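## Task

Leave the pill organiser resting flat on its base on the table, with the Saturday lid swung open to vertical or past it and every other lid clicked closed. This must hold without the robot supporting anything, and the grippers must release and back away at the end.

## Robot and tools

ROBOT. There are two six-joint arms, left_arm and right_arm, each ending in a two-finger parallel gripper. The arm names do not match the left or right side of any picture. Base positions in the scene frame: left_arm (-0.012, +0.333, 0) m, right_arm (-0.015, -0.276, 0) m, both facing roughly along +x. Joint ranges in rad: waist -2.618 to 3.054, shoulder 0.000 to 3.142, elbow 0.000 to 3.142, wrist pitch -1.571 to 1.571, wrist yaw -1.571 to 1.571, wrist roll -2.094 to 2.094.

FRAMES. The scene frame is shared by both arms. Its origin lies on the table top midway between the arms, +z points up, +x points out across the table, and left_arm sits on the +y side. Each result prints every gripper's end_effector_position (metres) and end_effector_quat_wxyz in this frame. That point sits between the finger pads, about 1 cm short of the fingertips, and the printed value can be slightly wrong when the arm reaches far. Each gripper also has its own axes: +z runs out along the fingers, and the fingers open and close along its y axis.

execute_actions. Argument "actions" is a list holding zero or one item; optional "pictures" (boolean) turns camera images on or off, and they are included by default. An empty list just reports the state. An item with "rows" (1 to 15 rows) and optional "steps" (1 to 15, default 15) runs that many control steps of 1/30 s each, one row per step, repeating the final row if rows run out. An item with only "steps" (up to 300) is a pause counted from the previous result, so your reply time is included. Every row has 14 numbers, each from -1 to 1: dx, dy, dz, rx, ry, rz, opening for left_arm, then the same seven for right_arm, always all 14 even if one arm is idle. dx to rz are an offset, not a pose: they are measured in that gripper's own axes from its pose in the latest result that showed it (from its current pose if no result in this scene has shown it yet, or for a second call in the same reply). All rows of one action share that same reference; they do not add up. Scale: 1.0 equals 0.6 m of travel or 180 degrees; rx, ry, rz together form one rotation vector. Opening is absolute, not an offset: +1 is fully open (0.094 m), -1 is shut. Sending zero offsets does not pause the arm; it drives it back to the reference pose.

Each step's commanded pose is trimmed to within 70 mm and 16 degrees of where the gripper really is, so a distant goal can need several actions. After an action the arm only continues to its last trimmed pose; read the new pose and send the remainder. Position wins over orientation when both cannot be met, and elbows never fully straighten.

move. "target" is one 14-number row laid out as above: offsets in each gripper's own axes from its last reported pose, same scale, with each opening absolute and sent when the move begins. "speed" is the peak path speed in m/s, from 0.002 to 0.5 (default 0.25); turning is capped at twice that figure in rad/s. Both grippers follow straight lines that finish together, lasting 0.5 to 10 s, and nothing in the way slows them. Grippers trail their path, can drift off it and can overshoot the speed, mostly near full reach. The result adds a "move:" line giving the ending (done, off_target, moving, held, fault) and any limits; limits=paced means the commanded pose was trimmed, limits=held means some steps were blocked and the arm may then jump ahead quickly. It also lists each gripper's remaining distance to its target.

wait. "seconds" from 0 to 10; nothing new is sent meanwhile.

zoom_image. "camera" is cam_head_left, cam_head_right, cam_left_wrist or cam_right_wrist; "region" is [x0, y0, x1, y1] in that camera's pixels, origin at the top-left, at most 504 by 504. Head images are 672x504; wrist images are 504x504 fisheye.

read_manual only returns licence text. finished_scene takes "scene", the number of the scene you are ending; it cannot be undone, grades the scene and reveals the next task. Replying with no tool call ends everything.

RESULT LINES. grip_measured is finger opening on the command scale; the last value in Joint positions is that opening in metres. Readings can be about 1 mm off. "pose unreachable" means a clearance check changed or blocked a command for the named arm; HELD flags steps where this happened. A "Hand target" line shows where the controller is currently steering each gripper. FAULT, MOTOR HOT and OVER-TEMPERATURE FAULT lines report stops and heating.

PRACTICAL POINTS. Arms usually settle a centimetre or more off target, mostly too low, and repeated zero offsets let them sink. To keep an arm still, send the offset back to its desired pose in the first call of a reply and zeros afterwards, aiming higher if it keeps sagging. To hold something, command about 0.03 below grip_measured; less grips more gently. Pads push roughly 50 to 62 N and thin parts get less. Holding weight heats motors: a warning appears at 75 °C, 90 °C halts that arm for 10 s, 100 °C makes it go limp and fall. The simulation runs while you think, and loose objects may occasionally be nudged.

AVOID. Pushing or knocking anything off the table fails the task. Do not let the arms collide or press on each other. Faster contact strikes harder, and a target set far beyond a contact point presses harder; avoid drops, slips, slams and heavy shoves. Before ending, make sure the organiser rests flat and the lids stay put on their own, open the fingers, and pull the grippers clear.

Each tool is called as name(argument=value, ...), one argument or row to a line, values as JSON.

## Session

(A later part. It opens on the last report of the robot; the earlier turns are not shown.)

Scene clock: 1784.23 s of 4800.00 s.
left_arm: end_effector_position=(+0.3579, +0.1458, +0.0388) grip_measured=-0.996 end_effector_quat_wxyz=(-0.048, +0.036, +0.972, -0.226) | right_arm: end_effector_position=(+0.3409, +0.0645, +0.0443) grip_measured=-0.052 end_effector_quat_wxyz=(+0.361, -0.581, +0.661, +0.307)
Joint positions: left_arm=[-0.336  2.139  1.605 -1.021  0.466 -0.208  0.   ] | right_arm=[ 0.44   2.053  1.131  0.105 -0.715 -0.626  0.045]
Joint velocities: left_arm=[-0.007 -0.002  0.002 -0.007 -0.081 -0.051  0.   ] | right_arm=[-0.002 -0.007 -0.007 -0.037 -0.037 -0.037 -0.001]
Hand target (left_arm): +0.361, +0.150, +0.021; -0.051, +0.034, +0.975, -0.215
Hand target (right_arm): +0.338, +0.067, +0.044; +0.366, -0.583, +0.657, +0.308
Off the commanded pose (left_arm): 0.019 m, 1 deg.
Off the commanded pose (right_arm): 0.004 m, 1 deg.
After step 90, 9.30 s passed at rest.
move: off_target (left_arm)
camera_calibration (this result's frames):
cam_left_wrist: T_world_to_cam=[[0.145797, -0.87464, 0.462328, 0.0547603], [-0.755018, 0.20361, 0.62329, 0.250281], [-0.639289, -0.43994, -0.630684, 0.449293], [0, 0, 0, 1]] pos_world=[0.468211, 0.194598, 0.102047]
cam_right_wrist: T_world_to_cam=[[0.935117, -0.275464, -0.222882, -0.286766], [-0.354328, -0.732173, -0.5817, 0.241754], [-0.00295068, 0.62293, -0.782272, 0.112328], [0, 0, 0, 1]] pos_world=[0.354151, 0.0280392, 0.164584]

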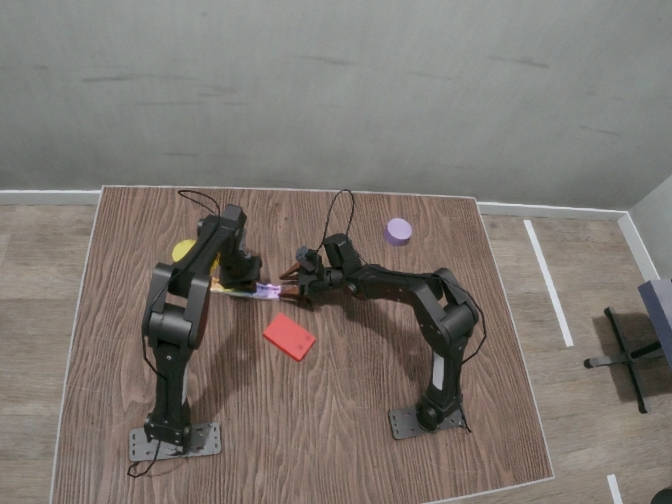

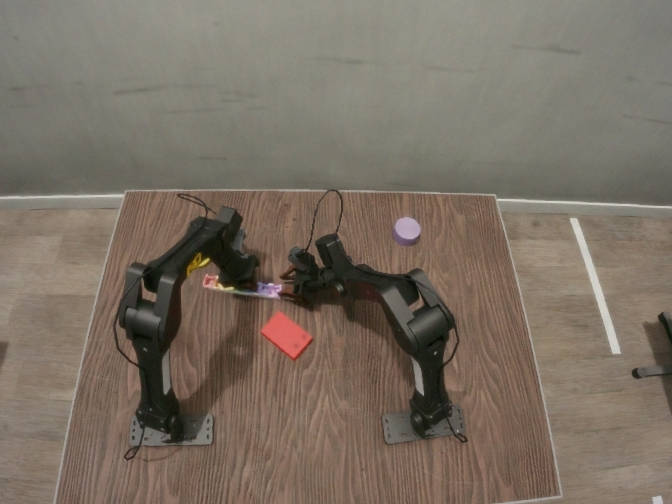

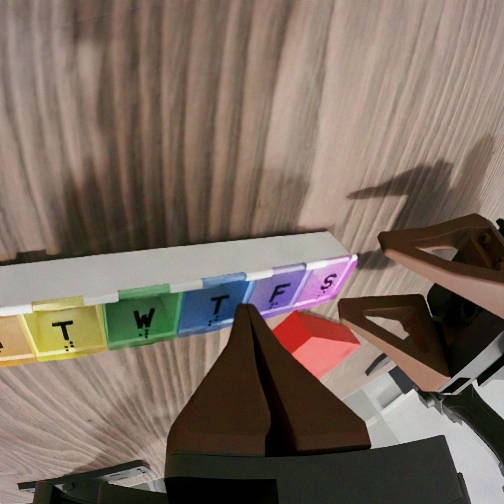

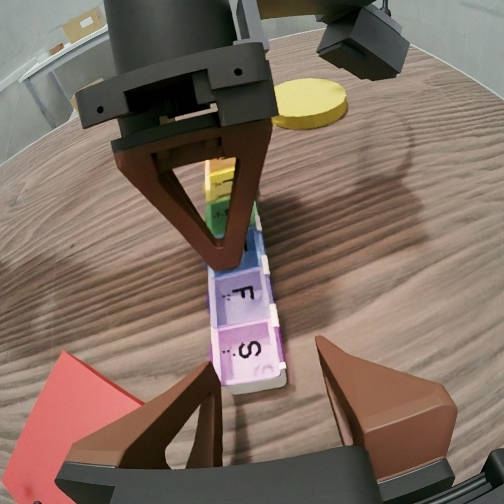

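move(
  target=[-0.003,0.004,0.02,0,0,0,-1,-0.012,0.016,-0.008,0,0,0,-0.05],
  speed=0.04,
)

Scene clock: 1789.70 s of 4800.00 s.
left_arm: end_effector_position=(+0.3605, +0.1437, +0.0394) grip_measured=-0.996 end_effector_quat_wxyz=(-0.044, +0.034, +0.971, -0.231) | right_arm: end_effector_position=(+0.3363, +0.0648, +0.0430) grip_measured=-0.052 end_effector_quat_wxyz=(+0.358, -0.580, +0.665, +0.306)
Joint positions: left_arm=[-0.336  2.139  1.605 -1.008  0.474 -0.215  0.   ] | right_arm=[ 0.448  2.043  1.116  0.107 -0.706 -0.616  0.045]
Joint velocities: left_arm=[-0.002 -0.007 -0.012  0.051 -0.081 -0.007  0.001] | right_arm=[-0.002 -0.007 -0.017  0.022  0.037  0.081 -0.001]
Hand target (left_arm): +0.358, +0.143, +0.027; -0.048, +0.035, +0.972, -0.226
Hand target (right_arm): +0.331, +0.066, +0.052; +0.361, -0.581, +0.661, +0.307
Off the commanded pose (left_arm): 0.013 m, 1 deg.
Off the commanded pose (right_arm): 0.011 m, 1 deg.
After step 90, 1.67 s passed at rest.
move: off_target (left_arm, right_arm)
camera_calibration (this result's frames):
cam_left_wrist: T_world_to_cam=[[0.147961, -0.868812, 0.472518, 0.0503151], [-0.760691, 0.205352, 0.615776, 0.254364], [-0.632026, -0.450551, -0.630513, 0.449279], [0, 0, 0, 1]] pos_world=[0.470003, 0.193903, 0.10287]
cam_right_wrist: T_world_to_cam=[[0.93228, -0.280671, -0.228205, -0.281153], [-0.361679, -0.734527, -0.574158, 0.241888], [-0.00647344, 0.617814, -0.786298, 0.112861], [0, 0, 0, 1]] pos_world=[0.35033, 0.0290349, 0.163463]

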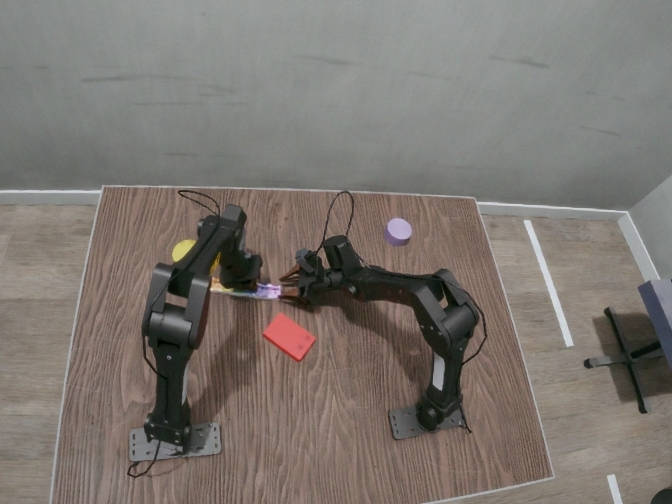

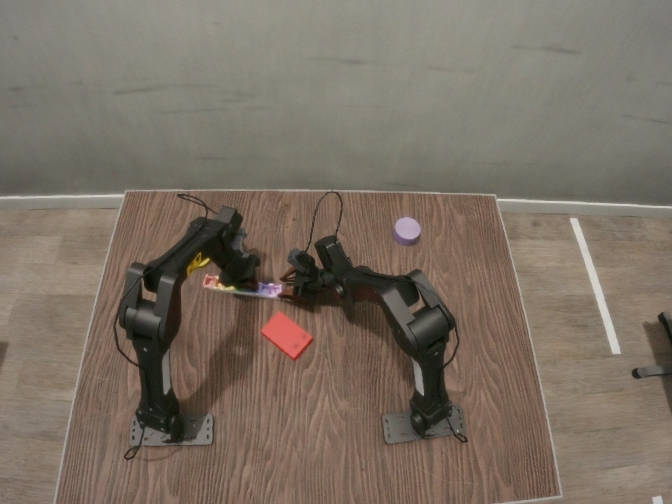

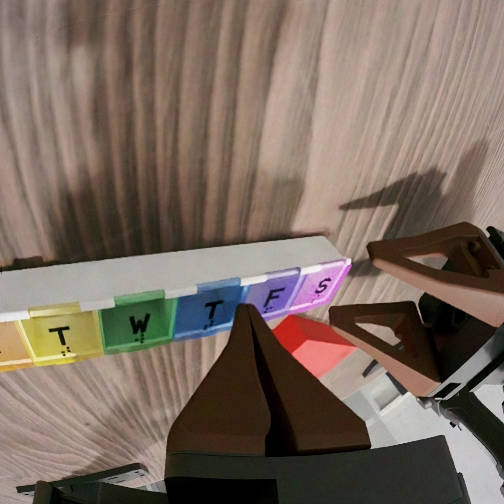

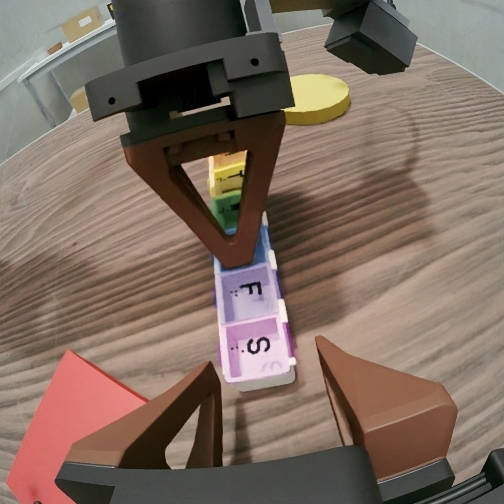

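move(
  target=[-0.008,0.01,0.035,0,0,0,-1,0,0.008,0.026,0,0,0,0.03],
  speed=0.03,
)

Scene clock: 1797.80 s of 4800.00 s.
left_arm: end_effector_position=(+0.3671, +0.1389, +0.0390) grip_measured=-0.996 end_effector_quat_wxyz=(-0.033, +0.034, +0.969, -0.243) | right_arm: end_effector_position=(+0.3301, +0.0717, +0.0268) grip_measured=+0.028 end_effector_quat_wxyz=(+0.342, -0.577, +0.675, +0.307)
Joint positions: left_arm=[-0.336  2.145  1.605 -0.972  0.492 -0.223  0.   ] | right_arm=[ 0.474  2.08   1.116  0.124 -0.684 -0.59   0.048]
Joint velocities: left_arm=[-0.007  0.017 -0.007 -0.037 -0.095 -0.066  0.001] | right_arm=[ 0.002 -0.012 -0.007  0.037  0.007  0.007 -0.001]
Hand target (left_arm): +0.363, +0.140, +0.018; -0.044, +0.034, +0.971, -0.231
Hand target (right_arm): +0.334, +0.078, +0.035; +0.358, -0.580, +0.665, +0.306
Off the commanded pose (left_arm): 0.022 m, 2 deg.
Off the commanded pose (right_arm): 0.011 m, 2 deg.
After step 90, 4.10 s passed at rest.
move: off_target (left_arm, right_arm)
camera_calibration (this result's frames):
cam_left_wrist: T_world_to_cam=[[0.143122, -0.855924, 0.4969, 0.0443877], [-0.774408, 0.215786, 0.594751, 0.265026], [-0.616286, -0.469925, -0.631951, 0.447977], [0, 0, 0, 1]] pos_world=[0.474967, 0.191319, 0.103419]
cam_right_wrist: T_world_to_cam=[[0.92373, -0.28993, -0.250327, -0.273044], [-0.382036, -0.744731, -0.547197, 0.242147], [-0.0277777, 0.601096, -0.798694, 0.104344], [0, 0, 0, 1]] pos_world=[0.347627, 0.0384498, 0.147491]

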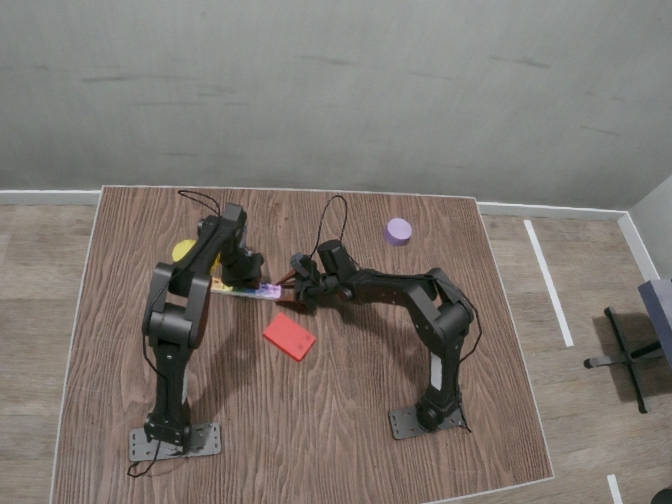

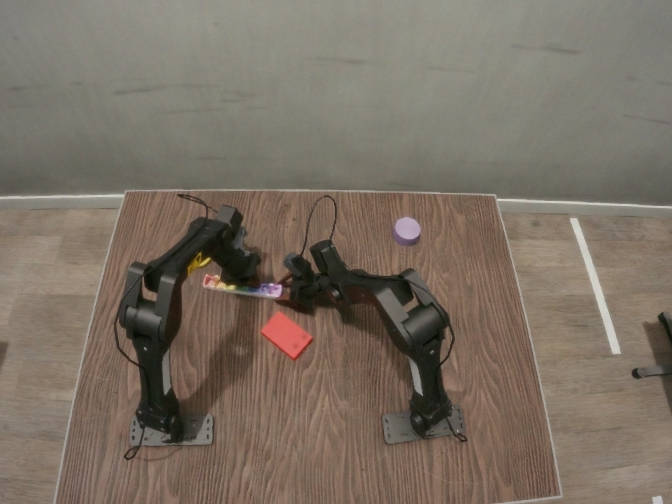

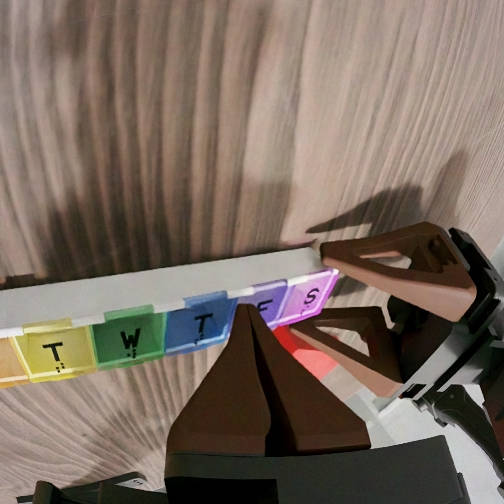

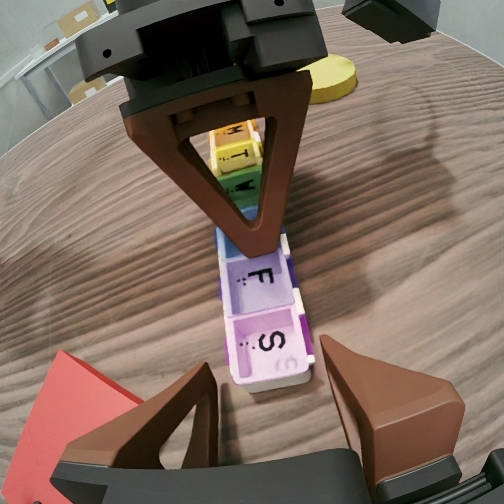

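move(
  target=[0.014,0.032,0.023,0,0,0,-1,-0.03,-0.014,0,0,0,0,0.03],
  speed=0.03,
)

Scene clock: 1806.47 s of 4800.00 s.
left_arm: end_effector_position=(+0.3656, +0.1397, +0.0377) grip_measured=-0.996 end_effector_quat_wxyz=(-0.025, +0.035, +0.961, -0.271) | right_arm: end_effector_position=(+0.3333, +0.0732, +0.0305) grip_measured=+0.028 end_effector_quat_wxyz=(+0.333, -0.575, +0.681, +0.308)
Joint positions: left_arm=[-0.315  2.124  1.546 -0.913  0.547 -0.205  0.   ] | right_arm=[ 0.474  2.082  1.155  0.067 -0.68  -0.586  0.048]
Joint velocities: left_arm=[-0.007 -0.007 -0.017 -0.051 -0.066 -0.095 -0.   ] | right_arm=[-0.007  0.002 -0.012 -0.095  0.066  0.051 -0.   ]
Hand target (left_arm): +0.358, +0.150, +0.019; -0.034, +0.034, +0.969, -0.243
Hand target (right_arm): +0.340, +0.080, +0.042; +0.342, -0.577, +0.675, +0.307
Off the commanded pose (left_arm): 0.023 m, 3 deg.
Off the commanded pose (right_arm): 0.015 m, 1 deg.
After step 90, 4.57 s passed at rest.
move: off_target (left_arm, right_arm)
camera_calibration (this result's frames):
cam_left_wrist: T_world_to_cam=[[0.137921, -0.824488, 0.548814, 0.0414506], [-0.782959, 0.248601, 0.57024, 0.263948], [-0.606592, -0.508347, -0.611253, 0.44771], [0, 0, 0, 1]] pos_world=[0.472521, 0.19615, 0.100402]
cam_right_wrist: T_world_to_cam=[[0.917846, -0.296875, -0.263485, -0.271811], [-0.394913, -0.749914, -0.530728, 0.25066], [-0.0400315, 0.591181, -0.805545, 0.11155], [0, 0, 0, 1]] pos_world=[0.352935, 0.0413332, 0.151273]

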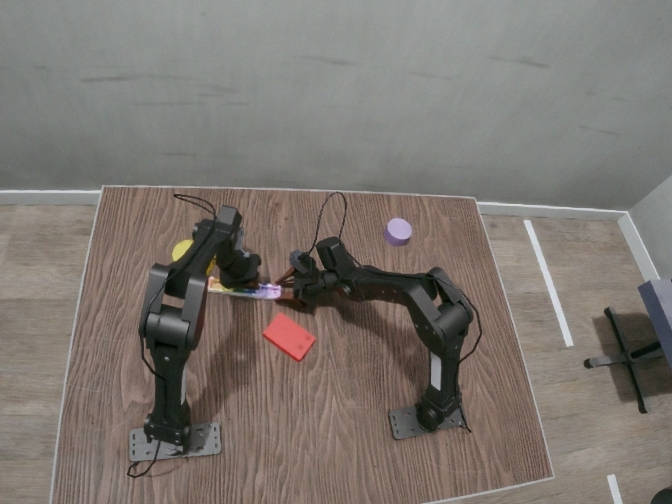

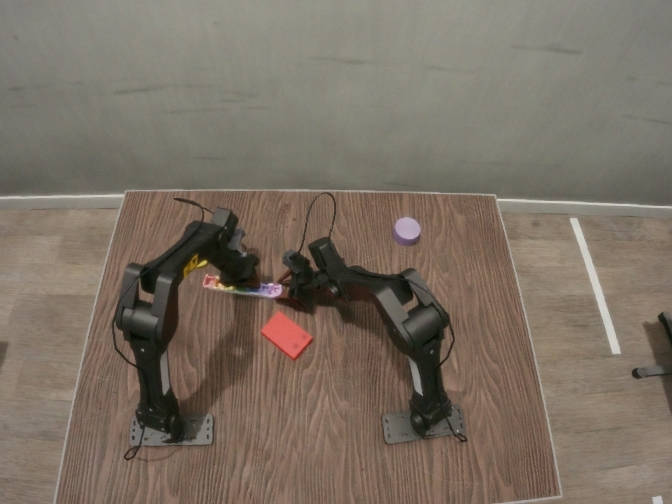

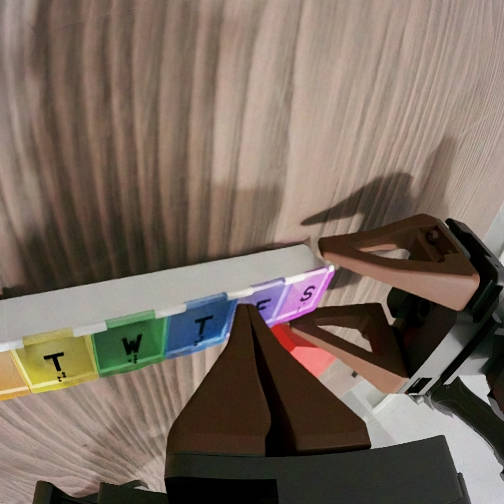

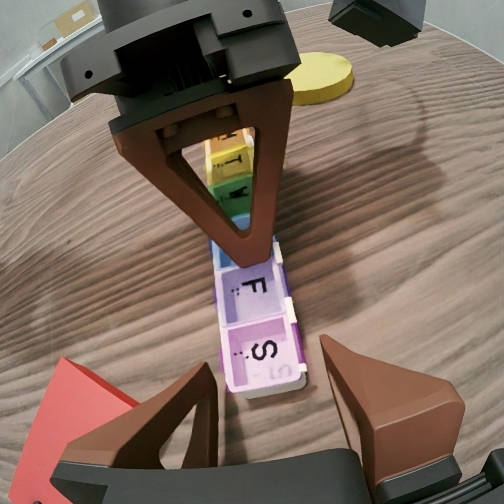

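move(
  target=[0,0,0.004,0,0,0,-1,-0.03,-0.005,0.024,0,0,0,0.03],
  speed=0.03,
)

Scene clock: 1811.73 s of 4800.00 s.
left_arm: end_effector_position=(+0.3657, +0.1394, +0.0385) grip_measured=-0.996 end_effector_quat_wxyz=(-0.026, +0.032, +0.960, -0.276) | right_arm: end_effector_position=(+0.3333, +0.0861, +0.0251) grip_measured=+0.028 end_effector_quat_wxyz=(+0.322, -0.573, +0.688, +0.308)
Joint positions: left_arm=[-0.312  2.124  1.545 -0.912  0.557 -0.209  0.   ] | right_arm=[ 0.503  2.117  1.199  0.052 -0.658 -0.556  0.048]
Joint velocities: left_arm=[-0.002  0.017 -0.002 -0.022  0.007 -0.037 -0.001] | right_arm=[ 0.002  0.017 -0.022 -0.081  0.037  0.022  0.001]
Hand target (left_arm): +0.365, +0.138, +0.036; -0.025, +0.035, +0.961, -0.271
Hand target (right_arm): +0.339, +0.094, +0.037; +0.333, -0.575, +0.681, +0.308
Off the commanded pose (left_arm): 0.003 m, 1 deg.
Off the commanded pose (right_arm): 0.016 m, 1 deg.
After step 90, 1.20 s passed at rest.
move: off_target (right_arm)
camera_calibration (this result's frames):
cam_left_wrist: T_world_to_cam=[[0.144923, -0.818566, 0.555831, 0.0370915], [-0.781767, 0.249612, 0.571432, 0.263005], [-0.606497, -0.517344, -0.603753, 0.449075], [0, 0, 0, 1]] pos_world=[0.472596, 0.197039, 0.100224]
cam_right_wrist: T_world_to_cam=[[0.91124, -0.304465, -0.277387, -0.266151], [-0.408351, -0.755762, -0.511931, 0.26202], [-0.0537735, 0.579763, -0.813009, 0.105313], [0, 0, 0, 1]] pos_world=[0.355186, 0.0559345, 0.14593]

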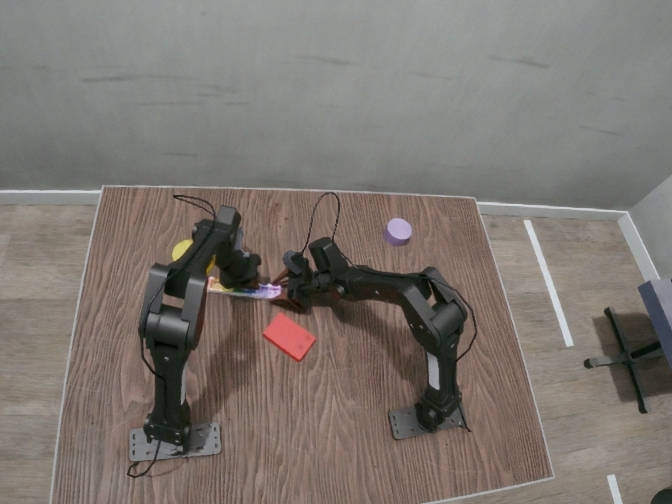

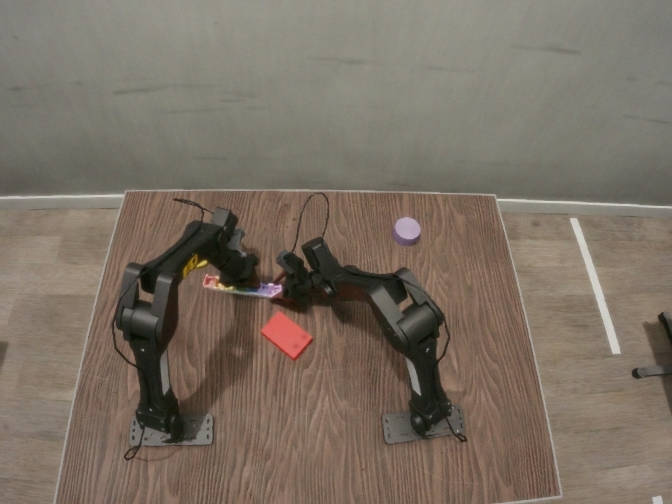

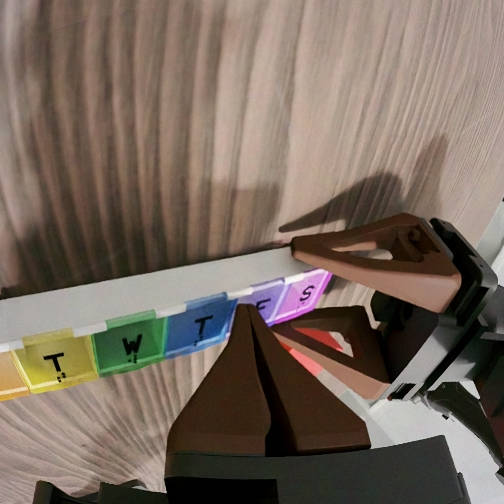

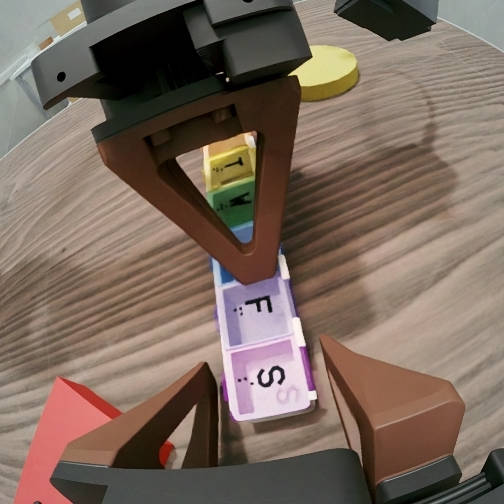

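move(
  target=[0,0,0.004,0,0,0,-1,-0.026,-0.003,-0.017,0,0,0,0.03],
  speed=0.03,
)

Scene clock: 1820.37 s of 4800.00 s.
left_arm: end_effector_position=(+0.3658, +0.1394, +0.0387) grip_measured=-0.996 end_effector_quat_wxyz=(-0.026, +0.030, +0.960, -0.277) | right_arm: end_effector_position=(+0.3267, +0.0815, +0.0198) grip_measured=+0.028 end_effector_quat_wxyz=(+0.301, -0.571, +0.699, +0.310)
Joint positions: left_arm=[-0.311  2.124  1.545 -0.912  0.559 -0.213  0.   ] | right_arm=[ 0.503  2.113  1.199  0.001 -0.657 -0.554  0.048]
Joint velocities: left_arm=[-0.007  0.002  0.007 -0.066 -0.022 -0.066 -0.   ] | right_arm=[ 0.012 -0.007  0.017 -0.022  0.037 -0.037  0.001]
Hand target (left_arm): +0.366, +0.138, +0.036; -0.026, +0.032, +0.960, -0.276
Hand target (right_arm): +0.336, +0.086, +0.044; +0.323, -0.573, +0.688, +0.308
Off the commanded pose (left_arm): 0.003 m, 0 deg.
Off the commanded pose (right_arm): 0.026 m, 3 deg.
After step 90, 4.70 s passed at rest.
move: off_target (right_arm)
camera_calibration (this result's frames):
cam_left_wrist: T_world_to_cam=[[0.149074, -0.817153, 0.55681, 0.0352397], [-0.781329, 0.247785, 0.572824, 0.262989], [-0.606054, -0.520445, -0.601527, 0.449412], [0, 0, 0, 1]] pos_world=[0.472596, 0.197526, 0.100065]
cam_right_wrist: T_world_to_cam=[[0.898988, -0.313672, -0.305664, -0.25767], [-0.429415, -0.768557, -0.474261, 0.260294], [-0.0861581, 0.557611, -0.825619, 0.115899], [0, 0, 0, 1]] pos_world=[0.353402, 0.0545999, 0.140375]

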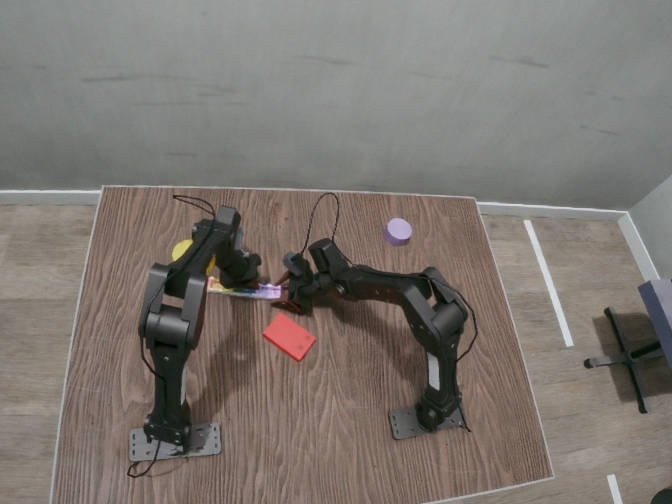

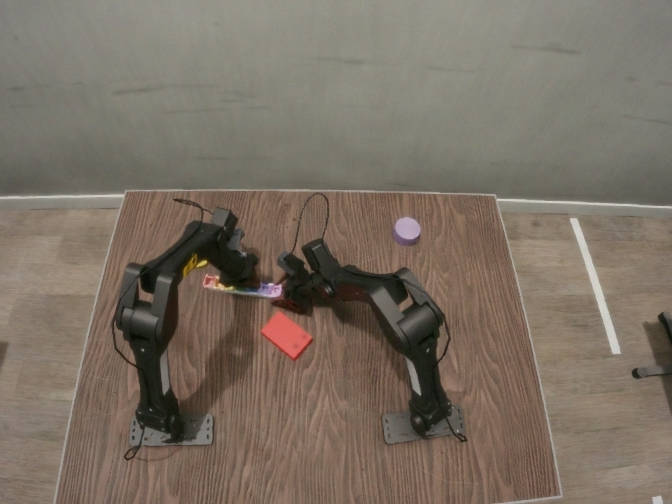

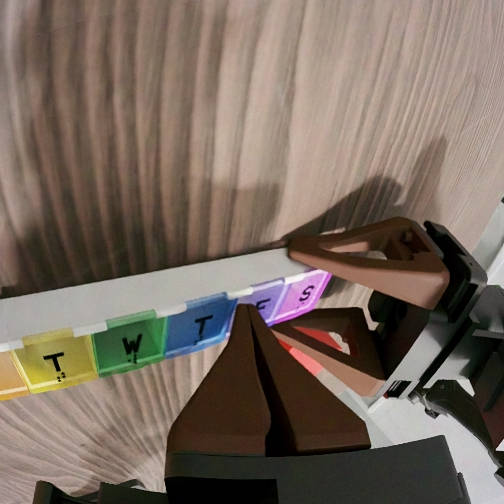

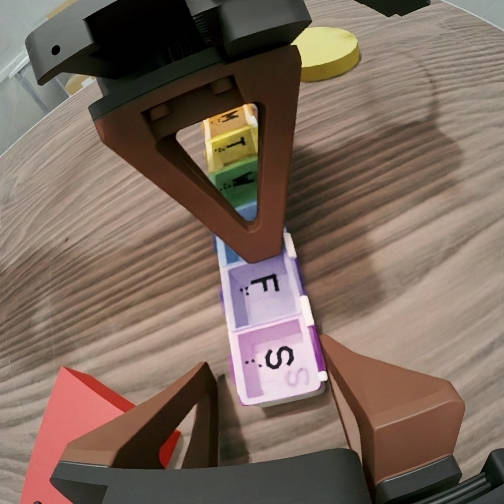

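move(
  target=[0,0,0.004,0,0,0,-1,-0.057,-0.022,-0.023,0.016,-0.029,-0.028,0.03],
  speed=0.04,
)

Scene clock: 1834.33 s of 4800.00 s.
left_arm: end_effector_position=(+0.3658, +0.1394, +0.0388) grip_measured=-0.996 end_effector_quat_wxyz=(-0.027, +0.028, +0.960, -0.277) | right_arm: end_effector_position=(+0.3331, +0.0858, +0.0262) grip_measured=+0.028 end_effector_quat_wxyz=(+0.323, -0.575, +0.686, +0.306)
Joint positions: left_arm=[-0.311  2.124  1.545 -0.912  0.559 -0.217  0.   ] | right_arm=[ 0.503  2.113  1.199  0.048 -0.657 -0.563  0.048]
Joint velocities: left_arm=[-0.007  0.007  0.022  0.007  0.066 -0.051  0.001] | right_arm=[ 0.007  0.002  0.002 -0.037 -0.022  0.022  0.001]
Hand target (left_arm): +0.366, +0.138, +0.037; -0.027, +0.030, +0.960, -0.277
Hand target (right_arm): +0.344, +0.089, +0.054; +0.360, -0.578, +0.666, +0.304
Off the commanded pose (left_arm): 0.002 m, 0 deg.
Off the commanded pose (right_arm): 0.030 m, 5 deg.
After step 90, 9.03 s passed at rest.
move: off_target (right_arm)
camera_calibration (this result's frames):
cam_left_wrist: T_world_to_cam=[[0.152862, -0.816609, 0.556582, 0.0337247], [-0.780902, 0.245355, 0.574451, 0.263088], [-0.605661, -0.522447, -0.600186, 0.449478], [0, 0, 0, 1]] pos_world=[0.472522, 0.197818, 0.0998685]
cam_right_wrist: T_world_to_cam=[[0.913874, -0.301649, -0.271739, -0.267063], [-0.40274, -0.75816, -0.512829, 0.260635], [-0.0513279, 0.578101, -0.814349, 0.105714], [0, 0, 0, 1]] pos_world=[0.354457, 0.0559301, 0.147178]

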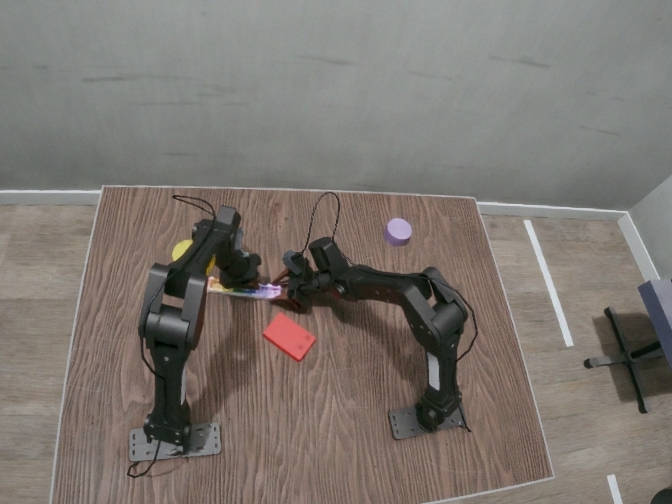

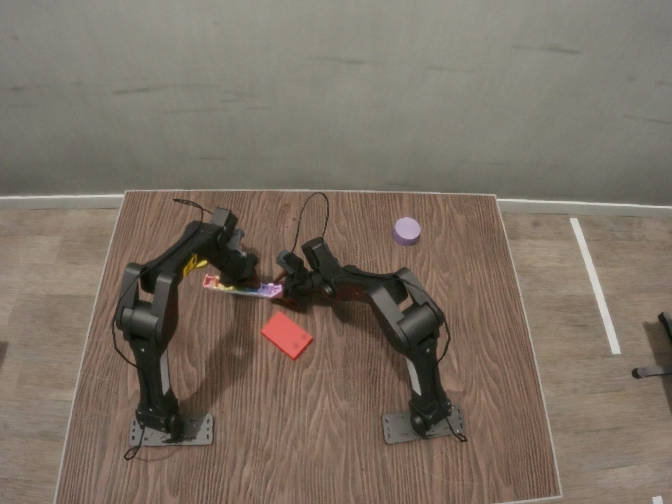

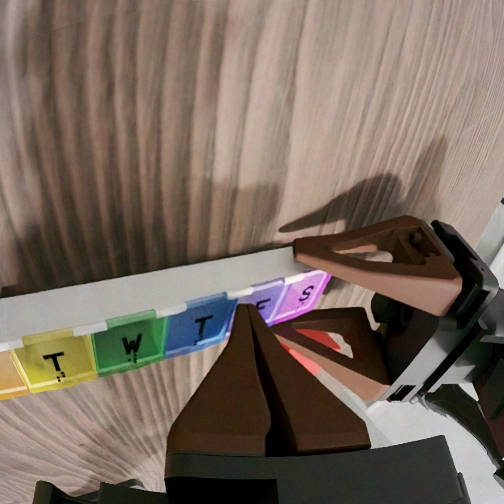

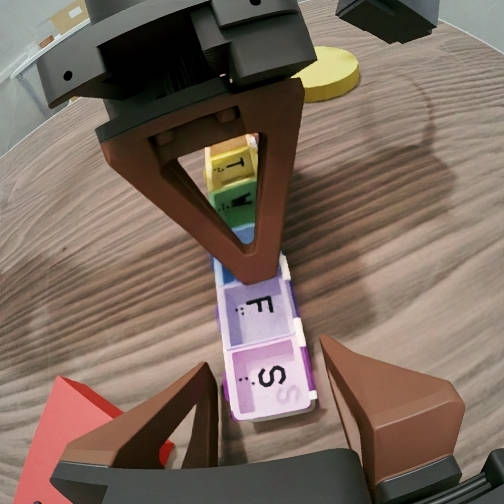

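execute_actions(
  actions=[
    {"rows":[[0,0,0.004,0,0,0,-1,-0.07,-0.012,-0.045,0.01,-0.02,-0.015,0.03]],"steps":15},
  ],
)

Scene clock: 1839.20 s of 4800.00 s.
left_arm: end_effector_position=(+0.3658, +0.1394, +0.0388) grip_measured=-0.996 end_effector_quat_wxyz=(-0.028, +0.026, +0.960, -0.277) | right_arm: end_effector_position=(+0.3357, +0.0854, +0.0573) grip_measured=+0.028 end_effector_quat_wxyz=(+0.345, -0.576, +0.676, +0.303)
Joint positions: left_arm=[-0.311  2.124  1.545 -0.912  0.559 -0.22   0.   ] | right_arm=[ 0.499  2.039  1.199  0.021 -0.656 -0.563  0.048]
Joint velocities: left_arm=[-0.007  0.012 -0.012  0.022  0.051 -0.081  0.   ] | right_arm=[-0.002 -0.007  0.012  0.007 -0.022 -0.022 -0.   ]
Hand target (left_arm): +0.366, +0.138, +0.037; -0.027, +0.028, +0.960, -0.277
Hand target (right_arm): +0.342, +0.087, +0.075; +0.361, -0.576, +0.667, +0.305
Off the commanded pose (left_arm): 0.002 m, 0 deg.
Off the commanded pose (right_arm): 0.020 m, 2 deg.
Steps of this call (steps 1 to 90: nothing new was sent; then 1.37 s passed at rest; steps 91 to 105: all 15 steps of this action). Readings (end_effector_position):
91: left_arm (+0.3658, +0.1394, +0.0388) | right_arm (+0.3333, +0.0859, +0.0281)
92: left_arm (+0.3658, +0.1394, +0.0388) | right_arm (+0.3323, +0.0852, +0.0302)
94: left_arm (+0.3658, +0.1394, +0.0388) | right_arm (+0.3327, +0.0855, +0.0399)
98: left_arm (+0.3658, +0.1394, +0.0388) | right_arm (+0.3354, +0.0863, +0.0568)
105: the state above
camera_calibration (this result's frames):
cam_left_wrist: T_world_to_cam=[[0.156619, -0.816253, 0.556059, 0.0323209], [-0.780524, 0.24269, 0.576093, 0.263258], [-0.605188, -0.524245, -0.599095, 0.449513], [0, 0, 0, 1]] pos_world=[0.472457, 0.198147, 0.0996676]
cam_right_wrist: T_world_to_cam=[[0.92312, -0.298207, -0.242741, -0.266116], [-0.384136, -0.743147, -0.547879, 0.271757], [-0.0170106, 0.599004, -0.800566, 0.117298], [0, 0, 0, 1]] pos_world=[0.352044, 0.0523362, 0.178198]

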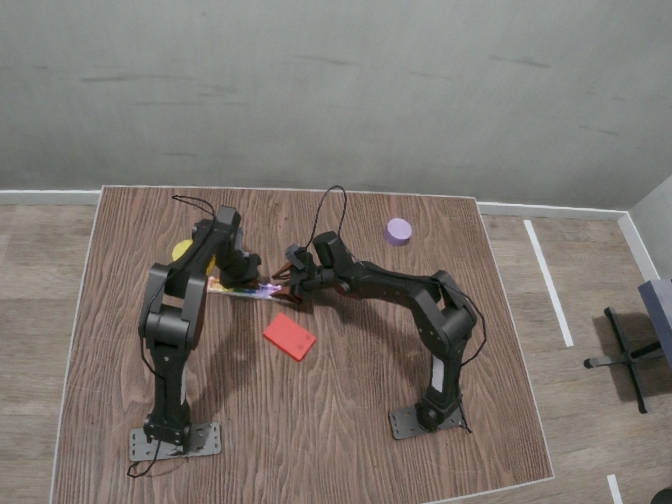

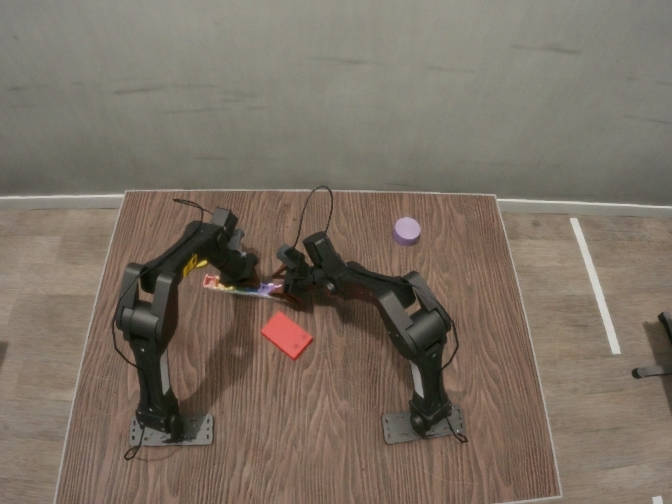

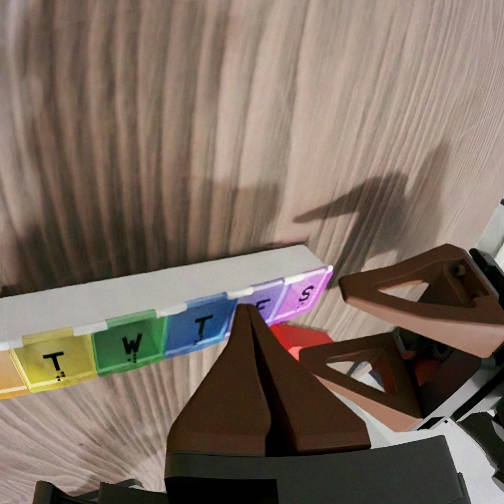

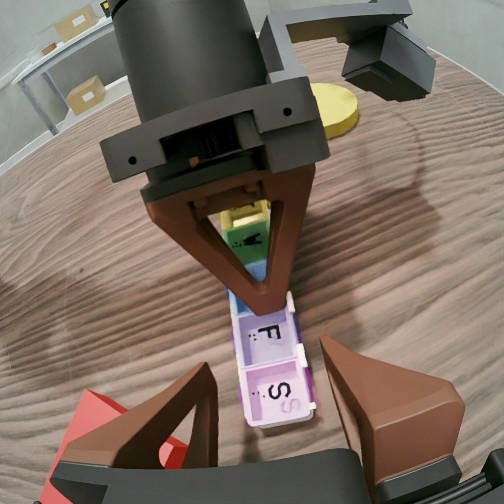

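move(
  target=[0,0,0.004,0,0,0,-1,0.024,-0.009,0.018,0,0,0,0.03],
  speed=0.03,
)

Scene clock: 1846.90 s of 4800.00 s.
left_arm: end_effector_position=(+0.3658, +0.1394, +0.0388) grip_measured=-0.996 end_effector_quat_wxyz=(-0.028, +0.024, +0.960, -0.277) | right_arm: end_effector_position=(+0.3342, +0.0845, +0.0322) grip_measured=+0.028 end_effector_quat_wxyz=(+0.327, -0.575, +0.686, +0.305)
Joint positions: left_arm=[-0.311  2.124  1.545 -0.912  0.559 -0.224  0.   ] | right_arm=[ 0.499  2.097  1.199  0.038 -0.656 -0.564  0.048]
Joint velocities: left_arm=[-0.017 -0.007 -0.002 -0.022 -0.007  0.081  0.001] | right_arm=[-0.002 -0.007  0.022 -0.051 -0.051  0.037 -0.001]
Hand target (left_arm): +0.366, +0.138, +0.037; -0.028, +0.026, +0.960, -0.277
Hand target (right_arm): +0.341, +0.085, +0.040; +0.344, -0.576, +0.677, +0.303
Off the commanded pose (left_arm): 0.002 m, 0 deg.
Off the commanded pose (right_arm): 0.010 m, 2 deg.
After step 90, 3.77 s passed at rest.
move: done
camera_calibration (this result's frames):
cam_left_wrist: T_world_to_cam=[[0.160375, -0.815885, 0.555528, 0.0309165], [-0.780135, 0.240026, 0.577734, 0.263423], [-0.604706, -0.526041, -0.598006, 0.449545], [0, 0, 0, 1]] pos_world=[0.47239, 0.198475, 0.099467]
cam_right_wrist: T_world_to_cam=[[0.914393, -0.30383, -0.267529, -0.267004], [-0.402323, -0.755405, -0.517204, 0.262902], [-0.0449509, 0.580561, -0.812975, 0.109013], [0, 0, 0, 1]] pos_world=[0.354818, 0.0541846, 0.153167]

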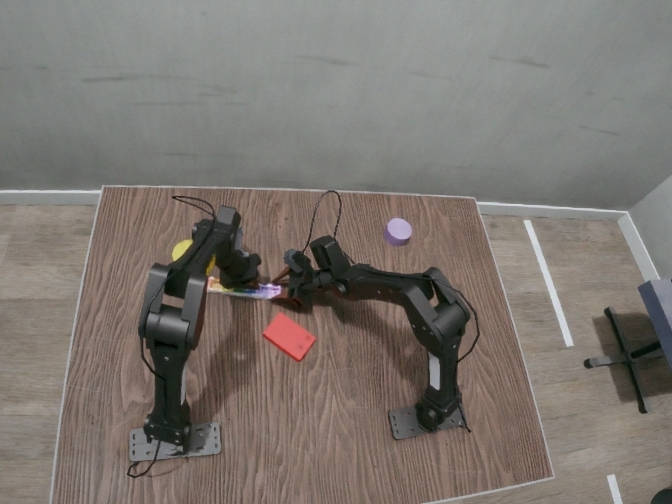

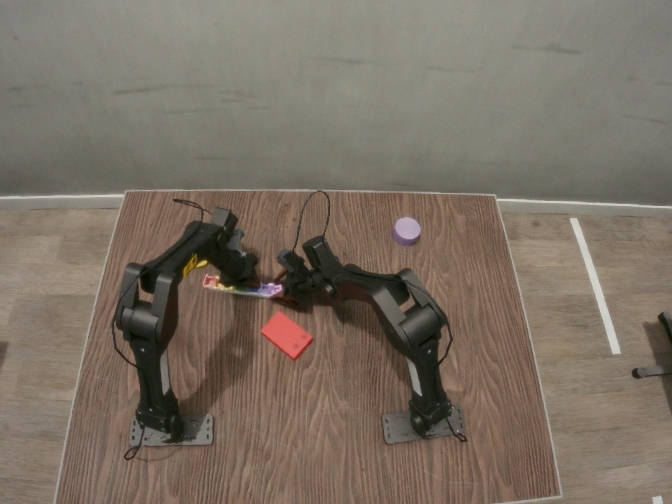

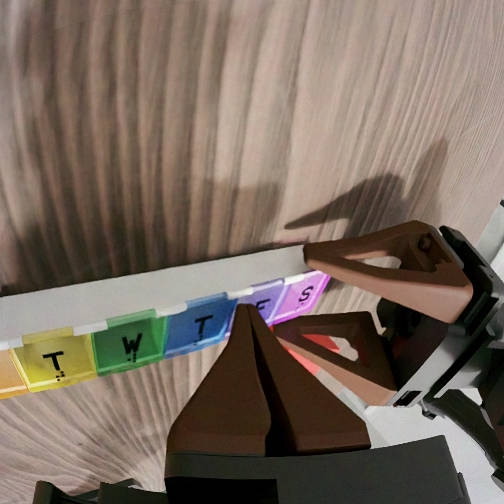

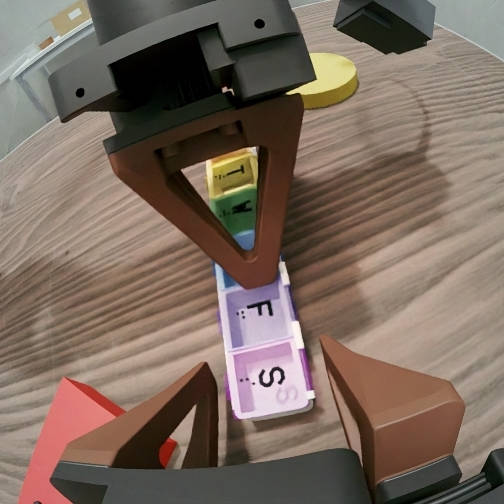

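execute_actions(
  actions=[
    {"rows":[[-0.003,0.035,0.055,0,0,0,-1,-0.008,0,-0.004,0,0,0,0.03],[-0.003,0.035,0.055,0,0,0,-1,-0.008,0,-0.004,0,0,0,-0.05],[-0.003,0.035,0.055,0,0,0,-1,-0.008,0,-0.004,0,0,0,-0.1],[-0.003,0.035,0.055,0,0,0,-1,-0.008,0,-0.004,0,0,0,-0.15],[-0.003,0.035,0.055,0,0,0,-1,-0.008,0,-0.004,0,0,0,-0.2],[-0.003,0.035,0.055,0,0,0,-1,-0.008,0,-0.004,0,0,0,-0.25],[-0.003,0.035,0.055,0,0,0,-1,-0.008,0,-0.004,0,0,0,-0.28],[-0.003,0.035,0.055,0,0,0,-1,-0.008,0,-0.004,0,0,0,-0.31],[-0.003,0.035,0.055,0,0,0,-1,-0.008,0,-0.004,0,0,0,-0.34],[-0.003,0.035,0.055,0,0,0,-1,-0.008,0,-0.004,0,0,0,-0.37],[-0.003,0.035,0.055,0,0,0,-1,-0.008,0,-0.004,0,0,0,-0.4]],"steps":15},
  ],
)

Scene clock: 1854.37 s of 4800.00 s.
left_arm: end_effector_position=(+0.3667, +0.1374, +0.0371) grip_measured=-0.996 end_effector_quat_wxyz=(-0.026, +0.019, +0.951, -0.306) | right_arm: end_effector_position=(+0.3346, +0.0834, +0.0308) grip_measured=-0.306 end_effector_quat_wxyz=(+0.324, -0.574, +0.689, +0.302)
Joint positions: left_arm=[-0.294  2.125  1.513 -0.866  0.619 -0.225  0.   ] | right_arm=[ 0.499  2.097  1.199  0.032 -0.648 -0.563  0.033]
Joint velocities: left_arm=[-0.012 -0.022  0.002  0.037 -0.051 -0.081 -0.001] | right_arm=[ 0.022 -0.007 -0.002  0.007 -0.007 -0.007 -0.001]
Hand target (left_arm): +0.364, +0.141, +0.002; -0.030, +0.025, +0.960, -0.277
Hand target (right_arm): +0.334, +0.085, +0.037; +0.327, -0.575, +0.686, +0.305
Off the commanded pose (left_arm): 0.038 m, 4 deg.
Off the commanded pose (right_arm): 0.007 m, 1 deg.
Steps of this call (steps 1 to 90: nothing new was sent; then 3.97 s passed at rest; steps 91 to 105: all 15 steps of this action). Readings (end_effector_position):
91: left_arm (+0.3661, +0.1390, +0.0373) | right_arm (+0.3345, +0.0846, +0.0324)
92: left_arm (+0.3660, +0.1380, +0.0364) | right_arm (+0.3342, +0.0845, +0.0322)
94: left_arm (+0.3666, +0.1380, +0.0368) | right_arm (+0.3338, +0.0841, +0.0317)
98: left_arm (+0.3668, +0.1376, +0.0371) | right_arm (+0.3345, +0.0834, +0.0308)
105: the state above
camera_calibration (this result's frames):
cam_left_wrist: T_world_to_cam=[[0.17092, -0.778566, 0.603839, 0.0192942], [-0.782575, 0.265083, 0.5633, 0.26358], [-0.598634, -0.568828, -0.563979, 0.450432], [0, 0, 0, 1]] pos_world=[0.472617, 0.20137, 0.093909]
cam_right_wrist: T_world_to_cam=[[0.912189, -0.311128, -0.266666, -0.266737], [-0.407498, -0.757192, -0.510495, 0.263165], [-0.0430883, 0.574334, -0.817487, 0.108577], [0, 0, 0, 1]] pos_world=[0.355232, 0.0539178, 0.151975]

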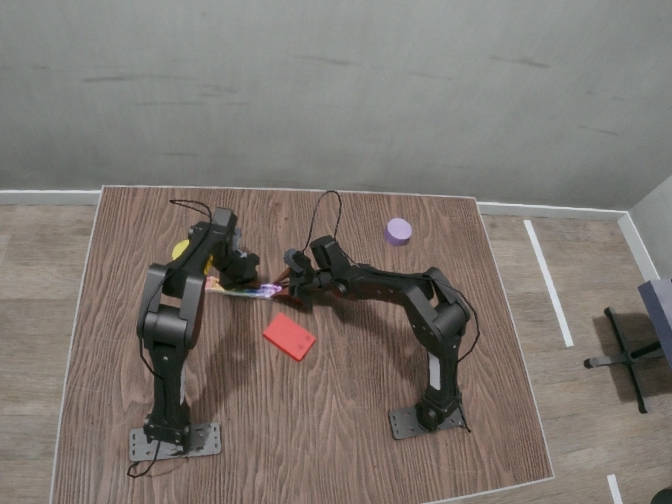

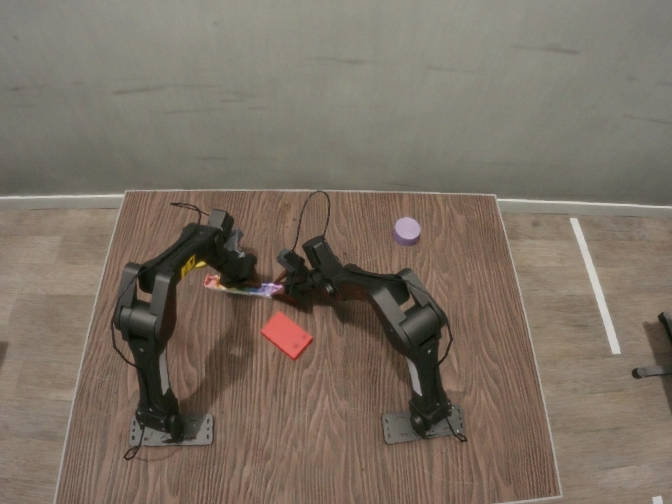

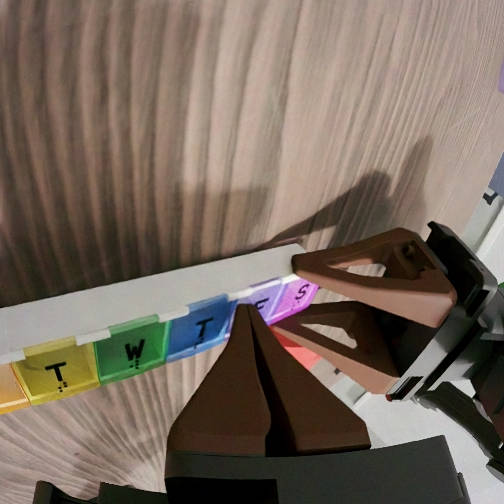

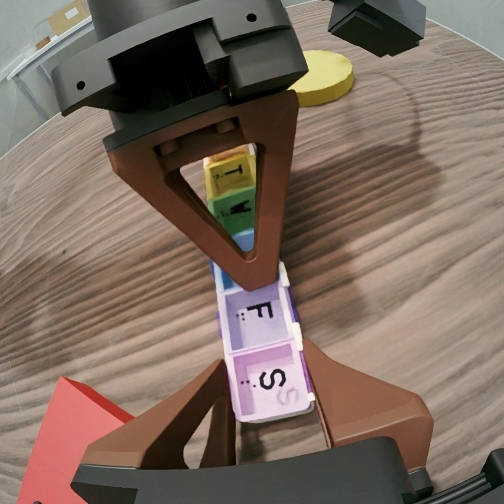

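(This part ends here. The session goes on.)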